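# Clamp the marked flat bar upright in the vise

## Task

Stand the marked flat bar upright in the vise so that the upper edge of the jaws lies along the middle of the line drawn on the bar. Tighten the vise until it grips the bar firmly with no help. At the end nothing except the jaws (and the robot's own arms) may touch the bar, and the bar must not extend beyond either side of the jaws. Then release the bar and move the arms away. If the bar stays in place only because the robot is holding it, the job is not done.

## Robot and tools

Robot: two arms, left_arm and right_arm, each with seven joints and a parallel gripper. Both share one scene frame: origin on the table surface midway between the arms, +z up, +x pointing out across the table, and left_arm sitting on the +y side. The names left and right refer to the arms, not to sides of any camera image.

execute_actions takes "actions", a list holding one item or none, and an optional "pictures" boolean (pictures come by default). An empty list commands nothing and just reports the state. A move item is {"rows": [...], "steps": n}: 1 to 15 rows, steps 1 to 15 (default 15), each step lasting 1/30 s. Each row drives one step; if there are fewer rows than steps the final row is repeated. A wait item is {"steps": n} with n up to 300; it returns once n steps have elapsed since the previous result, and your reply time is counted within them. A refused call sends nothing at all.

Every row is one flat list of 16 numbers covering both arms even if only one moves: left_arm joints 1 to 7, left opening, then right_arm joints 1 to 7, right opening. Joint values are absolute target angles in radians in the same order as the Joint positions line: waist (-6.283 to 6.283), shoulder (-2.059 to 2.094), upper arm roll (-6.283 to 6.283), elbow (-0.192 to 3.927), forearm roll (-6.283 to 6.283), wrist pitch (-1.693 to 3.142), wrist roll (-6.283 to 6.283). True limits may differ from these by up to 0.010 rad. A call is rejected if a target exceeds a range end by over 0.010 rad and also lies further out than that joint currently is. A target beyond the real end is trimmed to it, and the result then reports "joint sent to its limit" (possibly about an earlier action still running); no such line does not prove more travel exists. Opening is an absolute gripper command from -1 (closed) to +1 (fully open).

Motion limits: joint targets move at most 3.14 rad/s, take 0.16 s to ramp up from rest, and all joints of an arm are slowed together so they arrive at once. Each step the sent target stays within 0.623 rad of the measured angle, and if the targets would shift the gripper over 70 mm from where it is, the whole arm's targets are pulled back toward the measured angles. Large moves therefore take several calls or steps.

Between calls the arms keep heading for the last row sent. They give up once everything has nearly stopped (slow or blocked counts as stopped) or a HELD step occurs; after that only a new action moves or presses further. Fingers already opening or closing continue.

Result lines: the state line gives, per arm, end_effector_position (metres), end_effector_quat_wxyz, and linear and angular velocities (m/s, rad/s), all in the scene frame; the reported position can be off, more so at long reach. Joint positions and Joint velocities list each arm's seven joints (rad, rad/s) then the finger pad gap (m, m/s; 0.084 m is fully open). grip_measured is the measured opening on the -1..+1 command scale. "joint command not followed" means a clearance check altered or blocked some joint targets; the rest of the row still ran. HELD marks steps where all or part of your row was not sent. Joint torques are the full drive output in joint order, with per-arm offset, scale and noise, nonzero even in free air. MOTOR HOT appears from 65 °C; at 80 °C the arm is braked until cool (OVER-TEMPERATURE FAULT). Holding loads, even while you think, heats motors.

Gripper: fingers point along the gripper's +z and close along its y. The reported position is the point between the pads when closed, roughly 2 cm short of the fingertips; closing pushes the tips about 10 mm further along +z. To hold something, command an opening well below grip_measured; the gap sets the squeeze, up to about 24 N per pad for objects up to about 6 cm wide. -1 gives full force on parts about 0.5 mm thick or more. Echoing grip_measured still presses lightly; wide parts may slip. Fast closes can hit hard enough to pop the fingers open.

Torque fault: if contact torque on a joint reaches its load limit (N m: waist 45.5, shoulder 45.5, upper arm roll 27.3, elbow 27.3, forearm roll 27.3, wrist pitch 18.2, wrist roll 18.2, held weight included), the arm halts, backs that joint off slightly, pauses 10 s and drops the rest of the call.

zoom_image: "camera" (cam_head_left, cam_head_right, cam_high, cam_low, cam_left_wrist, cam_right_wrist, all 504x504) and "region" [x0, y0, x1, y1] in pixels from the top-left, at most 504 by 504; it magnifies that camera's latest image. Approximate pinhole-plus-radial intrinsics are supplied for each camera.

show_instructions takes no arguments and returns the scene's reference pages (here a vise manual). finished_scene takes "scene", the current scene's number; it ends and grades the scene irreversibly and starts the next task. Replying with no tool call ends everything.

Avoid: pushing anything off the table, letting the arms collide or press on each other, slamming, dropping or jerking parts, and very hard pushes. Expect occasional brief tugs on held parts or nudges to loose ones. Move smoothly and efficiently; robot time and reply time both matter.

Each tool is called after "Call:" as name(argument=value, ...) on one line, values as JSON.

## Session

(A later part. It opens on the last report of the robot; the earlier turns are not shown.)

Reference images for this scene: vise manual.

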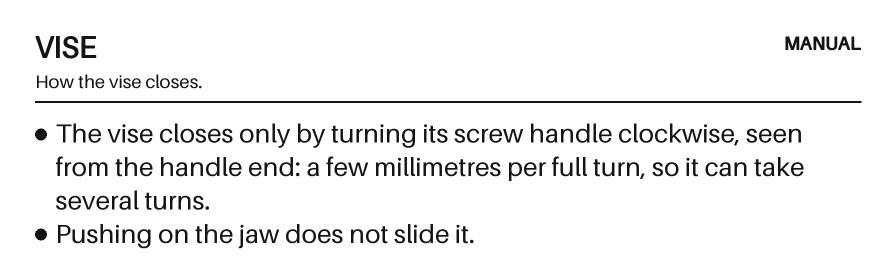

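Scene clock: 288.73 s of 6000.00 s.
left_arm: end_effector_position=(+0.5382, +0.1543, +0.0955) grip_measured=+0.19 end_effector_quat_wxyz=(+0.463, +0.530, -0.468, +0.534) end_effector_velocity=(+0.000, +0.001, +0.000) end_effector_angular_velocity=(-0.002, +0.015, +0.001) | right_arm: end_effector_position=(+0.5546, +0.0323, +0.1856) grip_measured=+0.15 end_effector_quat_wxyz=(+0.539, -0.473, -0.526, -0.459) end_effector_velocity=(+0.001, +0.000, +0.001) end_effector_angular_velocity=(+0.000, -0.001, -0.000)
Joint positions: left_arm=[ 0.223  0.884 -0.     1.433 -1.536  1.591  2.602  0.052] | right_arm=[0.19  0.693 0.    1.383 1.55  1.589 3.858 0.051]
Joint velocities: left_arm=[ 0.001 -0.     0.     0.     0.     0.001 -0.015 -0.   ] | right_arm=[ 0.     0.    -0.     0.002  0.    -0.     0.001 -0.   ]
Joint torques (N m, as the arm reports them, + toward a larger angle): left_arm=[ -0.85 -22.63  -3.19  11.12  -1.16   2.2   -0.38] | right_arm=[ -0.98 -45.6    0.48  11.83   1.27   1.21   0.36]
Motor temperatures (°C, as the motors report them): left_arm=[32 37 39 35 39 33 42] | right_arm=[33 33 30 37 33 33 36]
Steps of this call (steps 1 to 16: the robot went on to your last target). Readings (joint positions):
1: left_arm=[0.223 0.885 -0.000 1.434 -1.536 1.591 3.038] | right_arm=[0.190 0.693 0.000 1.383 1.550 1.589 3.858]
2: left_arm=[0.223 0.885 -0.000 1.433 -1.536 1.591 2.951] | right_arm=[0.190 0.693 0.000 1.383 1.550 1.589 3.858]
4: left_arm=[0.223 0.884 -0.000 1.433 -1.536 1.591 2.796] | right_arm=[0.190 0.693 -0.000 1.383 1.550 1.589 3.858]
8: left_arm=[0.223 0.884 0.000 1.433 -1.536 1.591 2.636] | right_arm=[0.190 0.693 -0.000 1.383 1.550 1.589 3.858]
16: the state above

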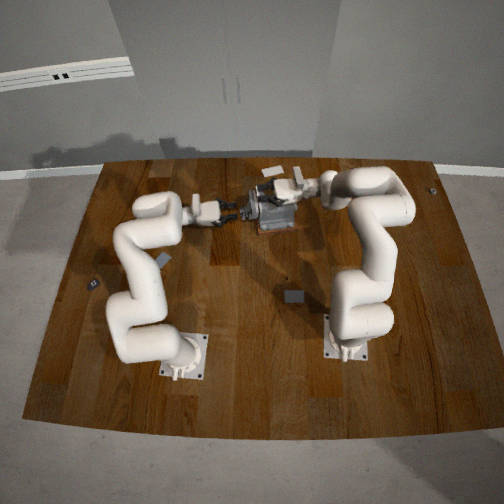

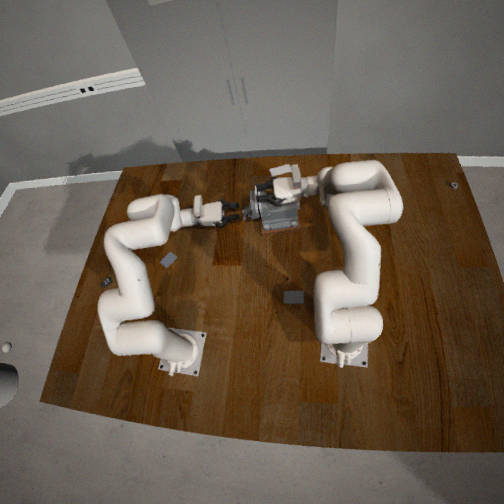

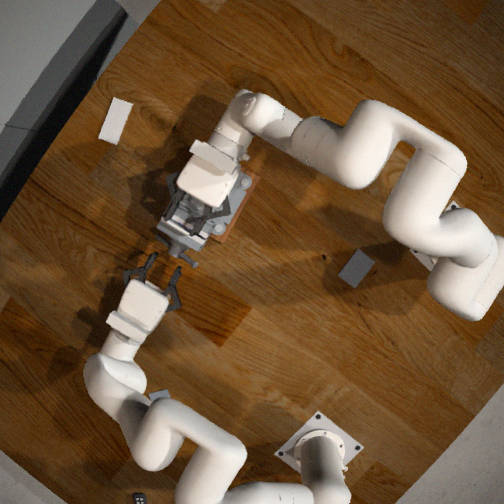

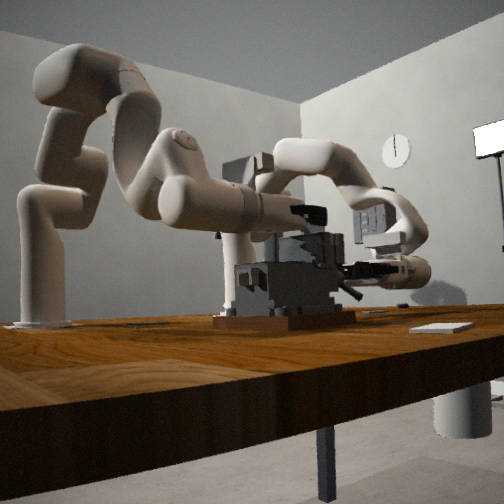

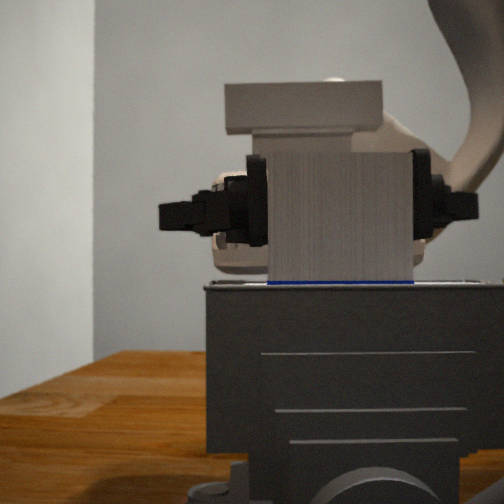

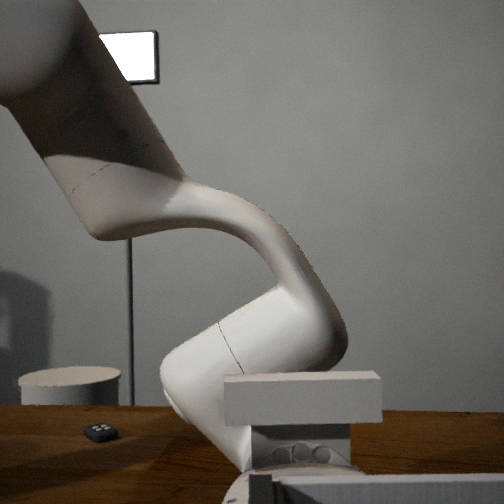

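~1.3 mm visible, level. Good.

Call:
execute_actions(actions=[{"rows":[[0.223,0.9143,0,1.4394,-1.536,1.591,0.95,0.2,0.19,0.6929,0,1.3827,1.55,1.5892,3.8584,-0.6]]}], pictures=false)

Call:
execute_actions(actions=[{"steps":11}], pictures=false)

Call:
execute_actions(actions=[{"rows":[[0.19,0.9143,0,1.4394,-1.565,1.574,0.95,0.2,0.19,0.6929,0,1.3827,1.55,1.5892,3.8584,-0.6],[0.19,0.9143,0,1.4394,-1.565,1.574,0.95,0.2,0.19,0.6929,0,1.3827,1.55,1.5892,3.8584,-0.6],[0.19,0.9143,0,1.4394,-1.565,1.574,0.95,0.2,0.19,0.6929,0,1.3827,1.55,1.5892,3.8584,-0.6],[0.158,0.9143,0,1.4394,-1.592,1.558,0.95,0.2,0.19,0.6929,0,1.3827,1.55,1.5892,3.8584,-0.6],[0.158,0.9143,0,1.4394,-1.592,1.558,0.95,0.2,0.19,0.6929,0,1.3827,1.55,1.5892,3.8584,-0.6],[0.158,0.9143,0,1.4394,-1.592,1.558,0.95,0.2,0.19,0.6929,0,1.3827,1.55,1.5892,3.8584,-0.6],[0.132,0.9143,0,1.4394,-1.615,1.545,0.95,0.2,0.19,0.6929,0,1.3827,1.55,1.5892,3.8584,-0.6]]}], pictures=false)

Call:
execute_actions(actions=[{"rows":[[0.132,0.9143,0,1.4394,-1.615,1.545,1.6,0.2,0.19,0.6929,0,1.3827,1.55,1.5892,3.8584,-0.6]]}], pictures=false)

Call:
execute_actions(actions=[{"rows":[[0.132,0.9143,0,1.4394,-1.615,1.545,1.9,0.2,0.19,0.6929,0,1.3827,1.55,1.5892,3.8584,-0.6]]}], pictures=false)

Scene clock: 302.90 s of 6000.00 s.
left_arm: end_effector_position=(+0.5347, +0.1538, +0.0813) grip_measured=+0.19 end_effector_quat_wxyz=(+0.662, +0.689, -0.157, +0.247) end_effector_velocity=(+0.003, +0.000, -0.000) end_effector_angular_velocity=(-0.351, +2.639, +0.001) | right_arm: end_effector_position=(+0.5546, +0.0323, +0.1856) grip_measured=+0.15 end_effector_quat_wxyz=(+0.539, -0.473, -0.526, -0.459) end_effector_velocity=(+0.001, -0.000, +0.001) end_effector_angular_velocity=(+0.000, -0.003, -0.000)
Joint positions: left_arm=[ 0.223  0.913  0.     1.439 -1.536  1.591  1.627  0.052] | right_arm=[0.19  0.693 0.    1.383 1.55  1.589 3.858 0.051]
Joint velocities: left_arm=[ 0.     0.006 -0.001  0.011 -0.001 -0.001 -2.667  0.   ] | right_arm=[-0.     0.     0.     0.002 -0.     0.    -0.001 -0.   ]
Joint torques (N m, as the arm reports them, + toward a larger angle): left_arm=[ -0.41 -22.91  -3.59  11.    -1.85   2.04  -0.23] | right_arm=[ -0.92 -45.48   0.52  11.69   1.19   1.23   0.46]
Motor temperatures (°C, as the motors report them): left_arm=[32 37 39 35 39 33 42] | right_arm=[33 33 30 37 33 33 36]
Steps of this call (steps 1 to 15: the robot went on to your last target; steps 16 to 410: nothing new was sent; steps 411 to 425: all 15 steps of this action). Readings (joint positions):
411: left_arm=[0.223 0.884 -0.000 1.433 -1.536 1.591 2.600] | right_arm=[0.190 0.693 -0.000 1.383 1.550 1.589 3.858]
412: left_arm=[0.223 0.884 -0.000 1.433 -1.536 1.591 2.596] | right_arm=[0.190 0.693 -0.000 1.383 1.550 1.589 3.858]
414: left_arm=[0.223 0.886 -0.000 1.434 -1.536 1.591 2.550] | right_arm=[0.190 0.693 -0.000 1.383 1.550 1.589 3.858]
418: left_arm=[0.223 0.899 -0.000 1.437 -1.536 1.591 2.263] | right_arm=[0.190 0.693 -0.000 1.383 1.550 1.589 3.858]
425: the state above

Scene clock: 303.27 s of 6000.00 s.
left_arm: end_effector_position=(+0.5347, +0.1537, +0.0810) grip_measured=+0.19 end_effector_quat_wxyz=(+0.707, +0.703, +0.073, +0.020) end_effector_velocity=(+0.001, +0.001, +0.001) end_effector_angular_velocity=(-0.035, +0.262, +0.001) | right_arm: end_effector_position=(+0.5546, +0.0323, +0.1856) grip_measured=+0.15 end_effector_quat_wxyz=(+0.539, -0.473, -0.526, -0.459) end_effector_velocity=(+0.000, -0.000, +0.000) end_effector_angular_velocity=(-0.000, -0.001, -0.000)
Joint positions: left_arm=[ 0.223  0.914 -0.     1.439 -1.536  1.591  0.97   0.052] | right_arm=[ 0.19   0.693 -0.     1.383  1.55   1.589  3.858  0.051]
Joint velocities: left_arm=[ 0.001 -0.001  0.     0.001  0.     0.    -0.266 -0.   ] | right_arm=[-0.    -0.     0.     0.001 -0.    -0.     0.    -0.   ]
Joint torques (N m, as the arm reports them, + toward a larger angle): left_arm=[ -0.3  -22.93  -3.3   10.58  -1.2    2.18  -0.03] | right_arm=[ -0.69 -45.11   0.56  11.67   1.2    1.1    0.27]
Motor temperatures (°C, as the motors report them): left_arm=[32 37 39 35 39 33 42] | right_arm=[33 33 30 37 33 33 36]
Steps of this call (steps 1 to 11: the robot went on to your last target). Readings (joint positions):
1: left_arm=[0.223 0.914 -0.000 1.439 -1.536 1.591 1.538] | right_arm=[0.190 0.693 0.000 1.383 1.550 1.589 3.858]
2: left_arm=[0.223 0.914 -0.000 1.439 -1.536 1.591 1.449] | right_arm=[0.190 0.693 -0.000 1.383 1.550 1.589 3.858]
4: left_arm=[0.223 0.914 -0.000 1.440 -1.536 1.591 1.274] | right_arm=[0.190 0.693 -0.000 1.383 1.550 1.589 3.858]
8: left_arm=[0.223 0.914 -0.000 1.439 -1.536 1.591 1.027] | right_arm=[0.190 0.693 -0.000 1.383 1.550 1.589 3.858]
11: the state above

Scene clock: 303.77 s of 6000.00 s.
left_arm: end_effector_position=(+0.5402, +0.1089, +0.0811) grip_measured=+0.19 end_effector_quat_wxyz=(+0.707, +0.702, +0.080, +0.013) end_effector_velocity=(+0.010, +0.011, -0.007) end_effector_angular_velocity=(+0.028, +0.004, +0.042) | right_arm: end_effector_position=(+0.5546, +0.0323, +0.1856) grip_measured=+0.15 end_effector_quat_wxyz=(+0.539, -0.473, -0.526, -0.459) end_effector_velocity=(+0.000, -0.001, -0.000) end_effector_angular_velocity=(-0.001, +0.002, -0.002)
Joint positions: left_arm=[ 0.134  0.914 -0.001  1.439 -1.613  1.546  0.95   0.052] | right_arm=[ 0.19   0.693 -0.     1.383  1.55   1.589  3.858  0.051]
Joint velocities: left_arm=[-0.011 -0.     0.028  0.001 -0.028 -0.022 -0.001  0.   ] | right_arm=[-0.001 -0.    -0.    -0.001 -0.    -0.     0.001 -0.   ]
Joint torques (N m, as the arm reports them, + toward a larger angle): left_arm=[  0.03 -23.17  -2.97  10.76  -0.86   2.04  -0.05] | right_arm=[ -1.34 -45.29   0.39  11.66   1.24   1.22   0.32]
Motor temperatures (°C, as the motors report them): left_arm=[32 37 39 35 39 33 42] | right_arm=[33 33 30 37 33 33 36]
Steps of this call (steps 1 to 15: all 15 steps of this action). Readings (joint positions):
1: left_arm=[0.223 0.914 0.000 1.439 -1.536 1.591 0.963] | right_arm=[0.190 0.693 -0.000 1.383 1.550 1.589 3.858]
2: left_arm=[0.221 0.914 0.001 1.439 -1.539 1.589 0.959] | right_arm=[0.190 0.693 -0.000 1.383 1.550 1.589 3.858]
4: left_arm=[0.208 0.914 0.002 1.440 -1.550 1.582 0.954] | right_arm=[0.190 0.693 -0.000 1.383 1.550 1.589 3.858]
8: left_arm=[0.170 0.914 -0.001 1.439 -1.582 1.564 0.951] | right_arm=[0.190 0.693 0.000 1.383 1.550 1.589 3.858]
15: the state above

Scene clock: 304.27 s of 6000.00 s.
left_arm: end_effector_position=(+0.5405, +0.1085, +0.0807) grip_measured=+0.19 end_effector_quat_wxyz=(+0.668, +0.693, -0.142, +0.232) end_effector_velocity=(+0.001, +0.000, +0.001) end_effector_angular_velocity=(+0.029, -0.228, +0.002) | right_arm: end_effector_position=(+0.5546, +0.0323, +0.1856) grip_measured=+0.15 end_effector_quat_wxyz=(+0.539, -0.473, -0.526, -0.459) end_effector_velocity=(+0.000, -0.001, -0.000) end_effector_angular_velocity=(-0.001, +0.002, -0.001)
Joint positions: left_arm=[ 0.132  0.914  0.     1.439 -1.615  1.545  1.583  0.052] | right_arm=[ 0.19   0.693 -0.     1.383  1.55   1.589  3.858  0.051]
Joint velocities: left_arm=[ 0.    -0.001  0.     0.    -0.002  0.001  0.229 -0.   ] | right_arm=[-0.001  0.     0.    -0.001 -0.    -0.     0.001 -0.   ]
Joint torques (N m, as the arm reports them, + toward a larger angle): left_arm=[ -0.53 -23.34  -3.38  11.    -1.17   2.25  -0.21] | right_arm=[ -0.53 -45.73   0.86  11.52   1.34   1.01   0.3 ]
Motor temperatures (°C, as the motors report them): left_arm=[32 37 39 35 39 33 42] | right_arm=[33 33 30 37 33 33 36]
Steps of this call (steps 1 to 15: all 15 steps of this action). Readings (joint positions):
1: left_arm=[0.134 0.914 0.000 1.439 -1.613 1.546 0.950] | right_arm=[0.190 0.693 -0.000 1.383 1.550 1.589 3.858]
2: left_arm=[0.134 0.914 0.001 1.439 -1.614 1.545 0.954] | right_arm=[0.190 0.693 -0.000 1.383 1.550 1.589 3.858]
4: left_arm=[0.133 0.914 0.001 1.439 -1.614 1.545 1.000] | right_arm=[0.190 0.693 -0.000 1.383 1.550 1.589 3.858]
8: left_arm=[0.132 0.914 0.000 1.439 -1.615 1.545 1.283] | right_arm=[0.190 0.693 0.000 1.383 1.550 1.589 3.858]
15: the state above

Scene clock: 304.77 s of 6000.00 s.
left_arm: end_effector_position=(+0.5406, +0.1084, +0.0808) grip_measured=+0.19 end_effector_quat_wxyz=(+0.623, +0.662, -0.248, +0.334) end_effector_velocity=(-0.000, +0.000, +0.000) end_effector_angular_velocity=(+0.005, -0.039, -0.002) | right_arm: end_effector_position=(+0.5546, +0.0322, +0.1856) grip_measured=+0.15 end_effector_quat_wxyz=(+0.539, -0.473, -0.526, -0.459) end_effector_velocity=(+0.000, -0.000, +0.000) end_effector_angular_velocity=(+0.000, -0.003, -0.001)
Joint positions: left_arm=[ 0.132  0.914  0.     1.439 -1.615  1.545  1.897  0.052] | right_arm=[ 0.19   0.693 -0.     1.383  1.55   1.589  3.858  0.051]
Joint velocities: left_arm=[ 0.    -0.    -0.     0.     0.002  0.001  0.039  0.   ] | right_arm=[-0.001 -0.     0.     0.001  0.    -0.    -0.002  0.   ]
Joint torques (N m, as the arm reports them, + toward a larger angle): left_arm=[ -0.16 -23.53  -3.38  11.76  -1.22   2.35   0.18] | right_arm=[  0.28 -44.66   0.86  11.59   1.63   1.14   0.22]
Motor temperatures (°C, as the motors report them): left_arm=[32 37 39 35 39 33 42] | right_arm=[33 33 30 37 33 33 36]
Steps of this call (steps 1 to 15: all 15 steps of this action). Readings (joint positions):
1: left_arm=[0.132 0.914 0.000 1.439 -1.615 1.545 1.589] | right_arm=[0.190 0.693 -0.000 1.383 1.550 1.589 3.858]
2: left_arm=[0.132 0.914 0.000 1.439 -1.615 1.545 1.597] | right_arm=[0.190 0.693 -0.000 1.383 1.550 1.589 3.858]
4: left_arm=[0.132 0.914 0.000 1.439 -1.615 1.545 1.647] | right_arm=[0.190 0.693 -0.000 1.383 1.550 1.589 3.858]
8: left_arm=[0.132 0.914 0.000 1.439 -1.615 1.545 1.829] | right_arm=[0.190 0.693 -0.000 1.383 1.550 1.589 3.858]
15: the state above

Contact starting.

Call:
execute_actions(actions=[{"rows":[[0.132,0.9143,0,1.4394,-1.615,1.545,2.15,0.2,0.19,0.6929,0,1.3827,1.55,1.5892,3.8584,-0.6]]}], pictures=false)

Call:
execute_actions(actions=[{"rows":[[0.132,0.9143,0,1.4394,-1.615,1.545,2.35,0.2,0.19,0.6929,0,1.3827,1.55,1.5892,3.8584,-0.6]]}], pictures=false)

Scene clock: 308.97 s of 6000.00 s.
left_arm: end_effector_position=(+0.5405, +0.1083, +0.0808) grip_measured=+0.20 end_effector_quat_wxyz=(+0.578, +0.626, -0.328, +0.408) end_effector_velocity=(+0.000, -0.001, +0.000) end_effector_angular_velocity=(+0.005, -0.024, -0.002) | right_arm: end_effector_position=(+0.5546, +0.0323, +0.1856) grip_measured=+0.15 end_effector_quat_wxyz=(+0.539, -0.473, -0.526, -0.459) end_effector_velocity=(-0.001, +0.001, -0.001) end_effector_angular_velocity=(-0.000, +0.003, +0.002)
Joint positions: left_arm=[ 0.132  0.914 -0.     1.439 -1.615  1.545  2.144  0.053] | right_arm=[0.19  0.693 0.    1.383 1.55  1.589 3.858 0.051]
Joint velocities: left_arm=[-0.001 -0.001  0.     0.001  0.002 -0.001  0.022  0.   ] | right_arm=[ 0.002  0.001  0.    -0.002 -0.     0.     0.     0.   ]
Joint torques (N m, as the arm reports them, + toward a larger angle): left_arm=[ -1.02 -23.91  -3.12  12.36  -0.86   2.37   1.88] | right_arm=[  0.74 -45.05   1.41  11.61   1.43   0.9    0.47]
Motor temperatures (°C, as the motors report them): left_arm=[32 37 39 35 39 33 42] | right_arm=[33 33 30 37 33 33 36]
Steps of this call (steps 1 to 15: the robot went on to your last target; steps 16 to 111: nothing new was sent; steps 112 to 126: all 15 steps of this action). Readings (joint positions):
112: left_arm=[0.132 0.914 0.000 1.439 -1.615 1.545 1.900] | right_arm=[0.190 0.693 -0.000 1.383 1.550 1.589 3.858]
113: left_arm=[0.132 0.914 0.000 1.439 -1.615 1.545 1.904] | right_arm=[0.190 0.693 -0.000 1.383 1.550 1.589 3.858]
115: left_arm=[0.132 0.914 -0.000 1.439 -1.615 1.545 1.950] | right_arm=[0.190 0.693 -0.000 1.383 1.550 1.589 3.858]
119: left_arm=[0.132 0.914 -0.000 1.439 -1.616 1.545 2.099] | right_arm=[0.190 0.693 -0.000 1.383 1.550 1.589 3.858]
126: the state above

Scene clock: 309.47 s of 6000.00 s.
left_arm: end_effector_position=(+0.5404, +0.1083, +0.0808) grip_measured=+0.21 end_effector_quat_wxyz=(+0.535, +0.592, -0.387, +0.462) end_effector_velocity=(+0.001, +0.001, +0.000) end_effector_angular_velocity=(+0.003, -0.017, -0.000) | right_arm: end_effector_position=(+0.5546, +0.0323, +0.1856) grip_measured=+0.15 end_effector_quat_wxyz=(+0.539, -0.473, -0.526, -0.459) end_effector_velocity=(+0.001, -0.001, +0.001) end_effector_angular_velocity=(+0.000, -0.001, -0.001)
Joint positions: left_arm=[ 0.132  0.915 -0.     1.439 -1.615  1.545  2.338  0.053] | right_arm=[0.19  0.693 0.    1.383 1.55  1.589 3.858 0.051]
Joint velocities: left_arm=[ 0.001 -0.     0.     0.002  0.001 -0.     0.015  0.   ] | right_arm=[-0.001 -0.    -0.     0.001 -0.     0.     0.001 -0.   ]
Joint torques (N m, as the arm reports them, + toward a larger angle): left_arm=[ -0.59 -24.87  -2.86  13.55  -0.14   2.13   3.78] | right_arm=[  0.91 -44.97   1.34  11.49   1.56   0.78   0.43]
Motor temperatures (°C, as the motors report them): left_arm=[32 37 39 35 39 33 42] | right_arm=[33 33 30 37 33 33 36]
Steps of this call (steps 1 to 15: all 15 steps of this action). Readings (joint positions):
1: left_arm=[0.132 0.914 -0.000 1.439 -1.615 1.545 2.145] | right_arm=[0.190 0.693 0.000 1.383 1.550 1.589 3.858]
2: left_arm=[0.132 0.914 -0.000 1.439 -1.615 1.545 2.149] | right_arm=[0.190 0.693 0.000 1.383 1.550 1.589 3.858]
4: left_arm=[0.132 0.914 -0.000 1.439 -1.615 1.545 2.193] | right_arm=[0.190 0.693 0.000 1.383 1.550 1.589 3.858]
8: left_arm=[0.132 0.915 -0.000 1.439 -1.615 1.545 2.308] | right_arm=[0.190 0.693 0.000 1.383 1.550 1.589 3.858]
15: the state above

Call:
execute_actions(actions=[{"rows":[[0.132,0.9143,0,1.4394,-1.615,1.545,2.48,0.2,0.19,0.6929,0,1.3827,1.55,1.5892,3.8584,-0.6]]}], pictures=false)

Call:
execute_actions(actions=[{"rows":[[0.132,0.9143,0,1.4394,-1.615,1.545,1.7,0.2,0.19,0.6929,0,1.3827,1.55,1.5892,3.8584,1]]}], pictures=false)

Call:
execute_actions(actions=[{"rows":[[0.18,0.9143,0,1.4394,-1.573,1.569,1.7,0.2,0.19,0.6929,0,1.3827,1.55,1.5892,3.8584,1],[0.18,0.9143,0,1.4394,-1.573,1.569,1.7,0.2,0.19,0.6929,0,1.3827,1.55,1.5892,3.8584,1],[0.18,0.9143,0,1.4394,-1.573,1.569,1.7,0.2,0.19,0.6929,0,1.3827,1.55,1.5892,3.8584,1],[0.18,0.9143,0,1.4394,-1.573,1.569,1.7,0.2,0.19,0.6929,0,1.3827,1.55,1.5892,3.8584,1],[0.233,0.9143,0,1.4394,-1.528,1.596,1.7,0.2,0.19,0.6,0,1.36,1.55,1.5892,3.9,1]]}], pictures=false)

Call:
execute_actions(actions=[{"rows":[[0.35,0.86,0,1.43,-1.43,1.65,2.6,0.2,-0.1,0.5,0,1.33,1.55,1.59,3.96,1]]}], pictures=false)

Call:
execute_actions(actions=[{"steps":15}])

Scene clock: 319.83 s of 6000.00 s.
left_arm: end_effector_position=(+0.5404, +0.1082, +0.0807) grip_measured=+0.23 end_effector_quat_wxyz=(+0.505, +0.566, -0.424, +0.495) end_effector_velocity=(+0.000, -0.000, -0.000) end_effector_angular_velocity=(+0.003, -0.008, -0.001) | right_arm: end_effector_position=(+0.5546, +0.0323, +0.1856) grip_measured=+0.15 end_effector_quat_wxyz=(+0.539, -0.473, -0.526, -0.459) end_effector_velocity=(-0.001, +0.001, +0.000) end_effector_angular_velocity=(+0.000, -0.000, +0.001)
Joint positions: left_arm=[ 0.132  0.915 -0.     1.439 -1.615  1.545  2.464  0.054] | right_arm=[0.19  0.693 0.    1.383 1.55  1.589 3.858 0.051]
Joint velocities: left_arm=[-0.001 -0.     0.     0.001  0.001 -0.002  0.007  0.   ] | right_arm=[ 0.001 -0.     0.    -0.    -0.     0.    -0.001  0.   ]
Joint torques (N m, as the arm reports them, + toward a larger angle): left_arm=[  0.4  -25.88  -1.65  16.01  -1.08   1.74   5.16] | right_arm=[ -0.01 -45.17   1.06  11.83   1.62   0.85   0.45]
Motor temperatures (°C, as the motors report them): left_arm=[32 37 39 35 39 33 43] | right_arm=[33 33 30 37 33 33 36]
Steps of this call (steps 1 to 15: the robot went on to your last target; steps 16 to 296: nothing new was sent; steps 297 to 311: all 15 steps of this action). Readings (joint positions):
297: left_arm=[0.132 0.914 -0.000 1.439 -1.615 1.545 2.339] | right_arm=[0.190 0.693 -0.000 1.383 1.550 1.589 3.858]
298: left_arm=[0.132 0.914 -0.000 1.439 -1.615 1.545 2.343] | right_arm=[0.190 0.693 0.000 1.383 1.550 1.589 3.858]
300: left_arm=[0.132 0.914 -0.000 1.439 -1.615 1.545 2.381] | right_arm=[0.190 0.693 0.000 1.383 1.550 1.589 3.858]
304: left_arm=[0.132 0.915 -0.000 1.439 -1.615 1.545 2.449] | right_arm=[0.190 0.693 0.000 1.383 1.550 1.589 3.858]
311: the state above

Scene clock: 320.33 s of 6000.00 s.
left_arm: end_effector_position=(+0.5410, +0.1085, +0.0813) grip_measured=+0.19 end_effector_quat_wxyz=(+0.648, +0.680, -0.194, +0.283) end_effector_velocity=(-0.003, -0.001, -0.004) end_effector_angular_velocity=(-0.066, +0.477, -0.002) | right_arm: end_effector_position=(+0.5546, +0.0324, +0.1857) grip_measured=+1.00 end_effector_quat_wxyz=(+0.539, -0.473, -0.526, -0.459) end_effector_velocity=(-0.000, -0.000, +0.000) end_effector_angular_velocity=(-0.000, -0.000, +0.000)
Joint positions: left_arm=[ 0.132  0.914  0.     1.44  -1.615  1.545  1.735  0.052] | right_arm=[0.19  0.693 0.    1.383 1.55  1.589 3.858 0.084]
Joint velocities: left_arm=[ 0.     0.004 -0.001 -0.007  0.     0.003 -0.47   0.   ] | right_arm=[ 0.    -0.001 -0.    -0.    -0.     0.     0.     0.   ]
Joint torques (N m, as the arm reports them, + toward a larger angle): left_arm=[ -0.49 -22.61  -3.48  11.12  -1.11   2.07   0.38] | right_arm=[ -0.38 -45.04   0.41  11.75   1.07   1.23   0.31]
Motor temperatures (°C, as the motors report them): left_arm=[32 37 39 35 39 33 43] | right_arm=[33 33 30 37 33 33 36]
Steps of this call (steps 1 to 15: all 15 steps of this action). Readings (joint positions):
1: left_arm=[0.132 0.914 -0.000 1.439 -1.615 1.545 2.465] | right_arm=[0.190 0.693 0.000 1.383 1.550 1.589 3.858]
2: left_arm=[0.132 0.914 -0.000 1.439 -1.615 1.545 2.461] | right_arm=[0.190 0.693 0.000 1.383 1.550 1.589 3.858]
4: left_arm=[0.132 0.914 0.000 1.439 -1.614 1.545 2.424] | right_arm=[0.190 0.693 0.001 1.383 1.550 1.589 3.858]
8: left_arm=[0.133 0.911 0.001 1.445 -1.615 1.545 2.154] | right_arm=[0.190 0.693 0.000 1.383 1.550 1.589 3.858]
15: the state above

Scene clock: 320.83 s of 6000.00 s.
left_arm: end_effector_position=(+0.5341, +0.1577, +0.0811) grip_measured=+0.19 end_effector_quat_wxyz=(+0.653, +0.683, -0.182, +0.271) end_effector_velocity=(-0.009, -0.019, +0.009) end_effector_angular_velocity=(-0.031, -0.005, -0.048) | right_arm: end_effector_position=(+0.5545, +0.0324, +0.2289) grip_measured=+1.00 end_effector_quat_wxyz=(+0.531, -0.465, -0.533, -0.466) end_effector_velocity=(-0.015, -0.004, -0.032) end_effector_angular_velocity=(-0.022, +0.092, -0.002)
Joint positions: left_arm=[ 0.231  0.914 -0.     1.439 -1.53   1.595  1.7    0.052] | right_arm=[0.19  0.601 0.    1.362 1.55  1.589 3.899 0.084]
Joint velocities: left_arm=[-0.002 -0.001 -0.032 -0.     0.02   0.019 -0.001 -0.   ] | right_arm=[ 0.001  0.015 -0.004 -0.062 -0.006 -0.006  0.018  0.   ]
Joint torques (N m, as the arm reports them, + toward a larger angle): left_arm=[  0.65 -23.16  -2.63  10.95  -1.19   2.34  -0.01] | right_arm=[ -0.07 -43.79   0.57  12.39   1.34   1.11   0.27]
Motor temperatures (°C, as the motors report them): left_arm=[32 37 39 35 39 33 43] | right_arm=[33 33 30 37 33 33 36]
Steps of this call (steps 1 to 15: all 15 steps of this action). Readings (joint positions):
1: left_arm=[0.132 0.914 0.000 1.440 -1.615 1.545 1.722] | right_arm=[0.190 0.693 0.000 1.383 1.550 1.589 3.858]
2: left_arm=[0.135 0.914 -0.001 1.440 -1.612 1.547 1.715] | right_arm=[0.190 0.693 0.000 1.383 1.550 1.589 3.858]
4: left_arm=[0.152 0.914 -0.003 1.440 -1.595 1.557 1.706] | right_arm=[0.190 0.693 0.000 1.383 1.550 1.589 3.858]
8: left_arm=[0.199 0.914 0.000 1.440 -1.557 1.579 1.701] | right_arm=[0.190 0.662 -0.000 1.369 1.549 1.589 3.875]
15: the state above

Scene clock: 321.33 s of 6000.00 s.
left_arm: end_effector_position=(+0.5277, +0.2179, +0.1049) grip_measured=+0.19 end_effector_quat_wxyz=(+0.472, +0.546, -0.455, +0.522) end_effector_velocity=(-0.016, -0.014, +0.007) end_effector_angular_velocity=(+0.086, -0.838, -0.064) | right_arm: end_effector_position=(+0.6135, -0.1172, +0.2697) grip_measured=+1.00 end_effector_quat_wxyz=(+0.460, -0.532, -0.468, -0.535) end_effector_velocity=(+0.058, -0.219, +0.051) end_effector_angular_velocity=(-0.036, -0.031, -0.388)
Joint positions: left_arm=[ 0.348  0.861  0.001  1.431 -1.433  1.648  2.537  0.052] | right_arm=[-0.078  0.507 -0.004  1.333  1.55   1.589  3.955  0.084]
Joint velocities: left_arm=[ 0.018 -0.007 -0.038 -0.018  0.041  0.027  0.852 -0.   ] | right_arm=[-0.334 -0.119 -0.053 -0.019  0.002 -0.007  0.064  0.   ]
Joint torques (N m, as the arm reports them, + toward a larger angle): left_arm=[ -1.45 -21.88  -4.27  10.73  -1.9    2.17  -1.38] | right_arm=[ 11.08 -37.65   5.52  11.21   1.15   1.39   0.2 ]
Motor temperatures (°C, as the motors report them): left_arm=[32 37 39 35 39 33 43] | right_arm=[33 33 30 37 33 33 36]
Steps of this call (steps 1 to 15: all 15 steps of this action). Readings (joint positions):
1: left_arm=[0.231 0.914 -0.001 1.439 -1.529 1.596 1.700] | right_arm=[0.190 0.602 0.000 1.360 1.550 1.589 3.899]
2: left_arm=[0.232 0.914 -0.002 1.439 -1.528 1.596 1.704] | right_arm=[0.187 0.601 0.001 1.359 1.550 1.589 3.900]
4: left_arm=[0.239 0.911 -0.003 1.438 -1.521 1.600 1.750] | right_arm=[0.155 0.590 0.009 1.353 1.549 1.590 3.908]
8: left_arm=[0.292 0.887 -0.001 1.434 -1.478 1.624 2.037] | right_arm=[0.060 0.557 -0.004 1.347 1.550 1.589 3.926]
15: the state above

Scene clock: 321.83 s of 6000.00 s.
left_arm: end_effector_position=(+0.5270, +0.2180, +0.1053) grip_measured=+0.19 end_effector_quat_wxyz=(+0.456, +0.531, -0.472, +0.536) end_effector_velocity=(-0.000, +0.000, +0.000) end_effector_angular_velocity=(+0.001, -0.002, -0.001) | right_arm: end_effector_position=(+0.6152, -0.1268, +0.2730) grip_measured=+1.00 end_effector_quat_wxyz=(+0.456, -0.535, -0.463, -0.539) end_effector_velocity=(-0.000, +0.000, +0.001) end_effector_angular_velocity=(+0.000, -0.001, +0.001)
Joint positions: left_arm=[ 0.35   0.86  -0.     1.43  -1.43   1.65   2.6    0.052] | right_arm=[-0.1    0.5    0.     1.33   1.55   1.59   3.96   0.084]
Joint velocities: left_arm=[ 0.    -0.001  0.     0.     0.001 -0.     0.002 -0.   ] | right_arm=[ 0.    -0.001  0.     0.001  0.     0.001  0.    -0.   ]
Joint torques (N m, as the arm reports them, + toward a larger angle): left_arm=[ -0.67 -22.19  -3.34  11.26  -1.29   1.94  -0.13] | right_arm=[ -0.05 -41.73   0.39  12.56   1.35   0.96   0.42]
Motor temperatures (°C, as the motors report them): left_arm=[32 37 39 35 39 33 43] | right_arm=[33 33 30 37 33 33 36]
Steps of this call (steps 1 to 15: the robot went on to your last target). Readings (joint positions):
1: left_arm=[0.348 0.861 0.000 1.430 -1.432 1.649 2.560] | right_arm=[-0.087 0.504 -0.005 1.333 1.550 1.589 3.957]
2: left_arm=[0.348 0.861 -0.001 1.430 -1.431 1.649 2.574] | right_arm=[-0.093 0.503 -0.005 1.332 1.550 1.589 3.958]
4: left_arm=[0.348 0.861 -0.001 1.429 -1.431 1.650 2.589] | right_arm=[-0.096 0.501 -0.000 1.330 1.550 1.590 3.959]
8: left_arm=[0.349 0.860 -0.000 1.430 -1.430 1.650 2.598] | right_arm=[-0.097 0.501 0.003 1.329 1.550 1.590 3.960]
15: the state above

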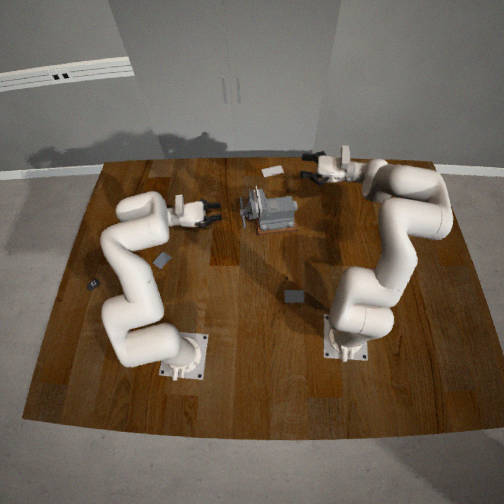

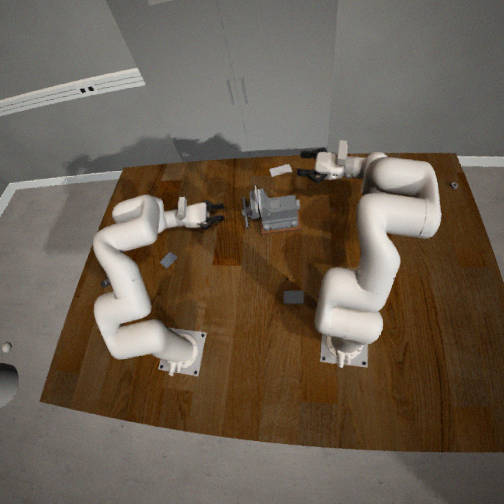

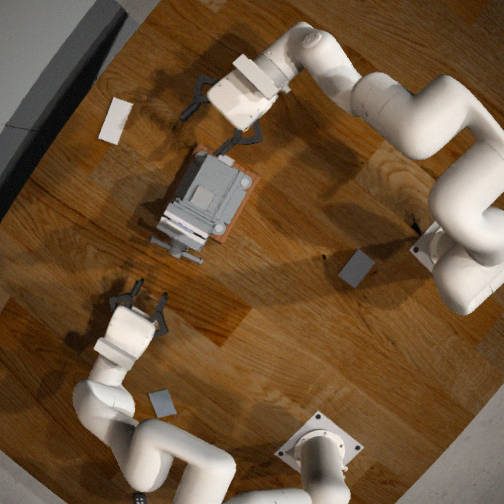

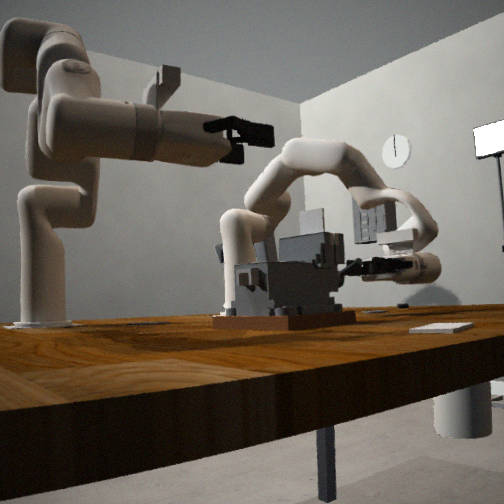

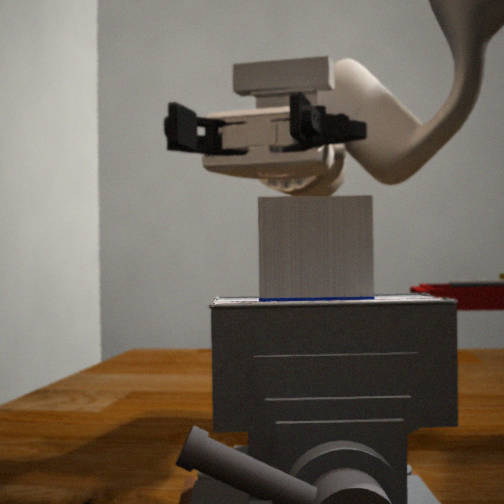

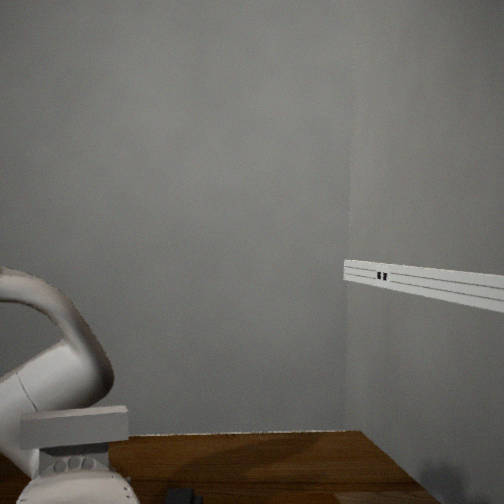

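Call:
finished_scene(scene=2)

The scene is finished: the task was done.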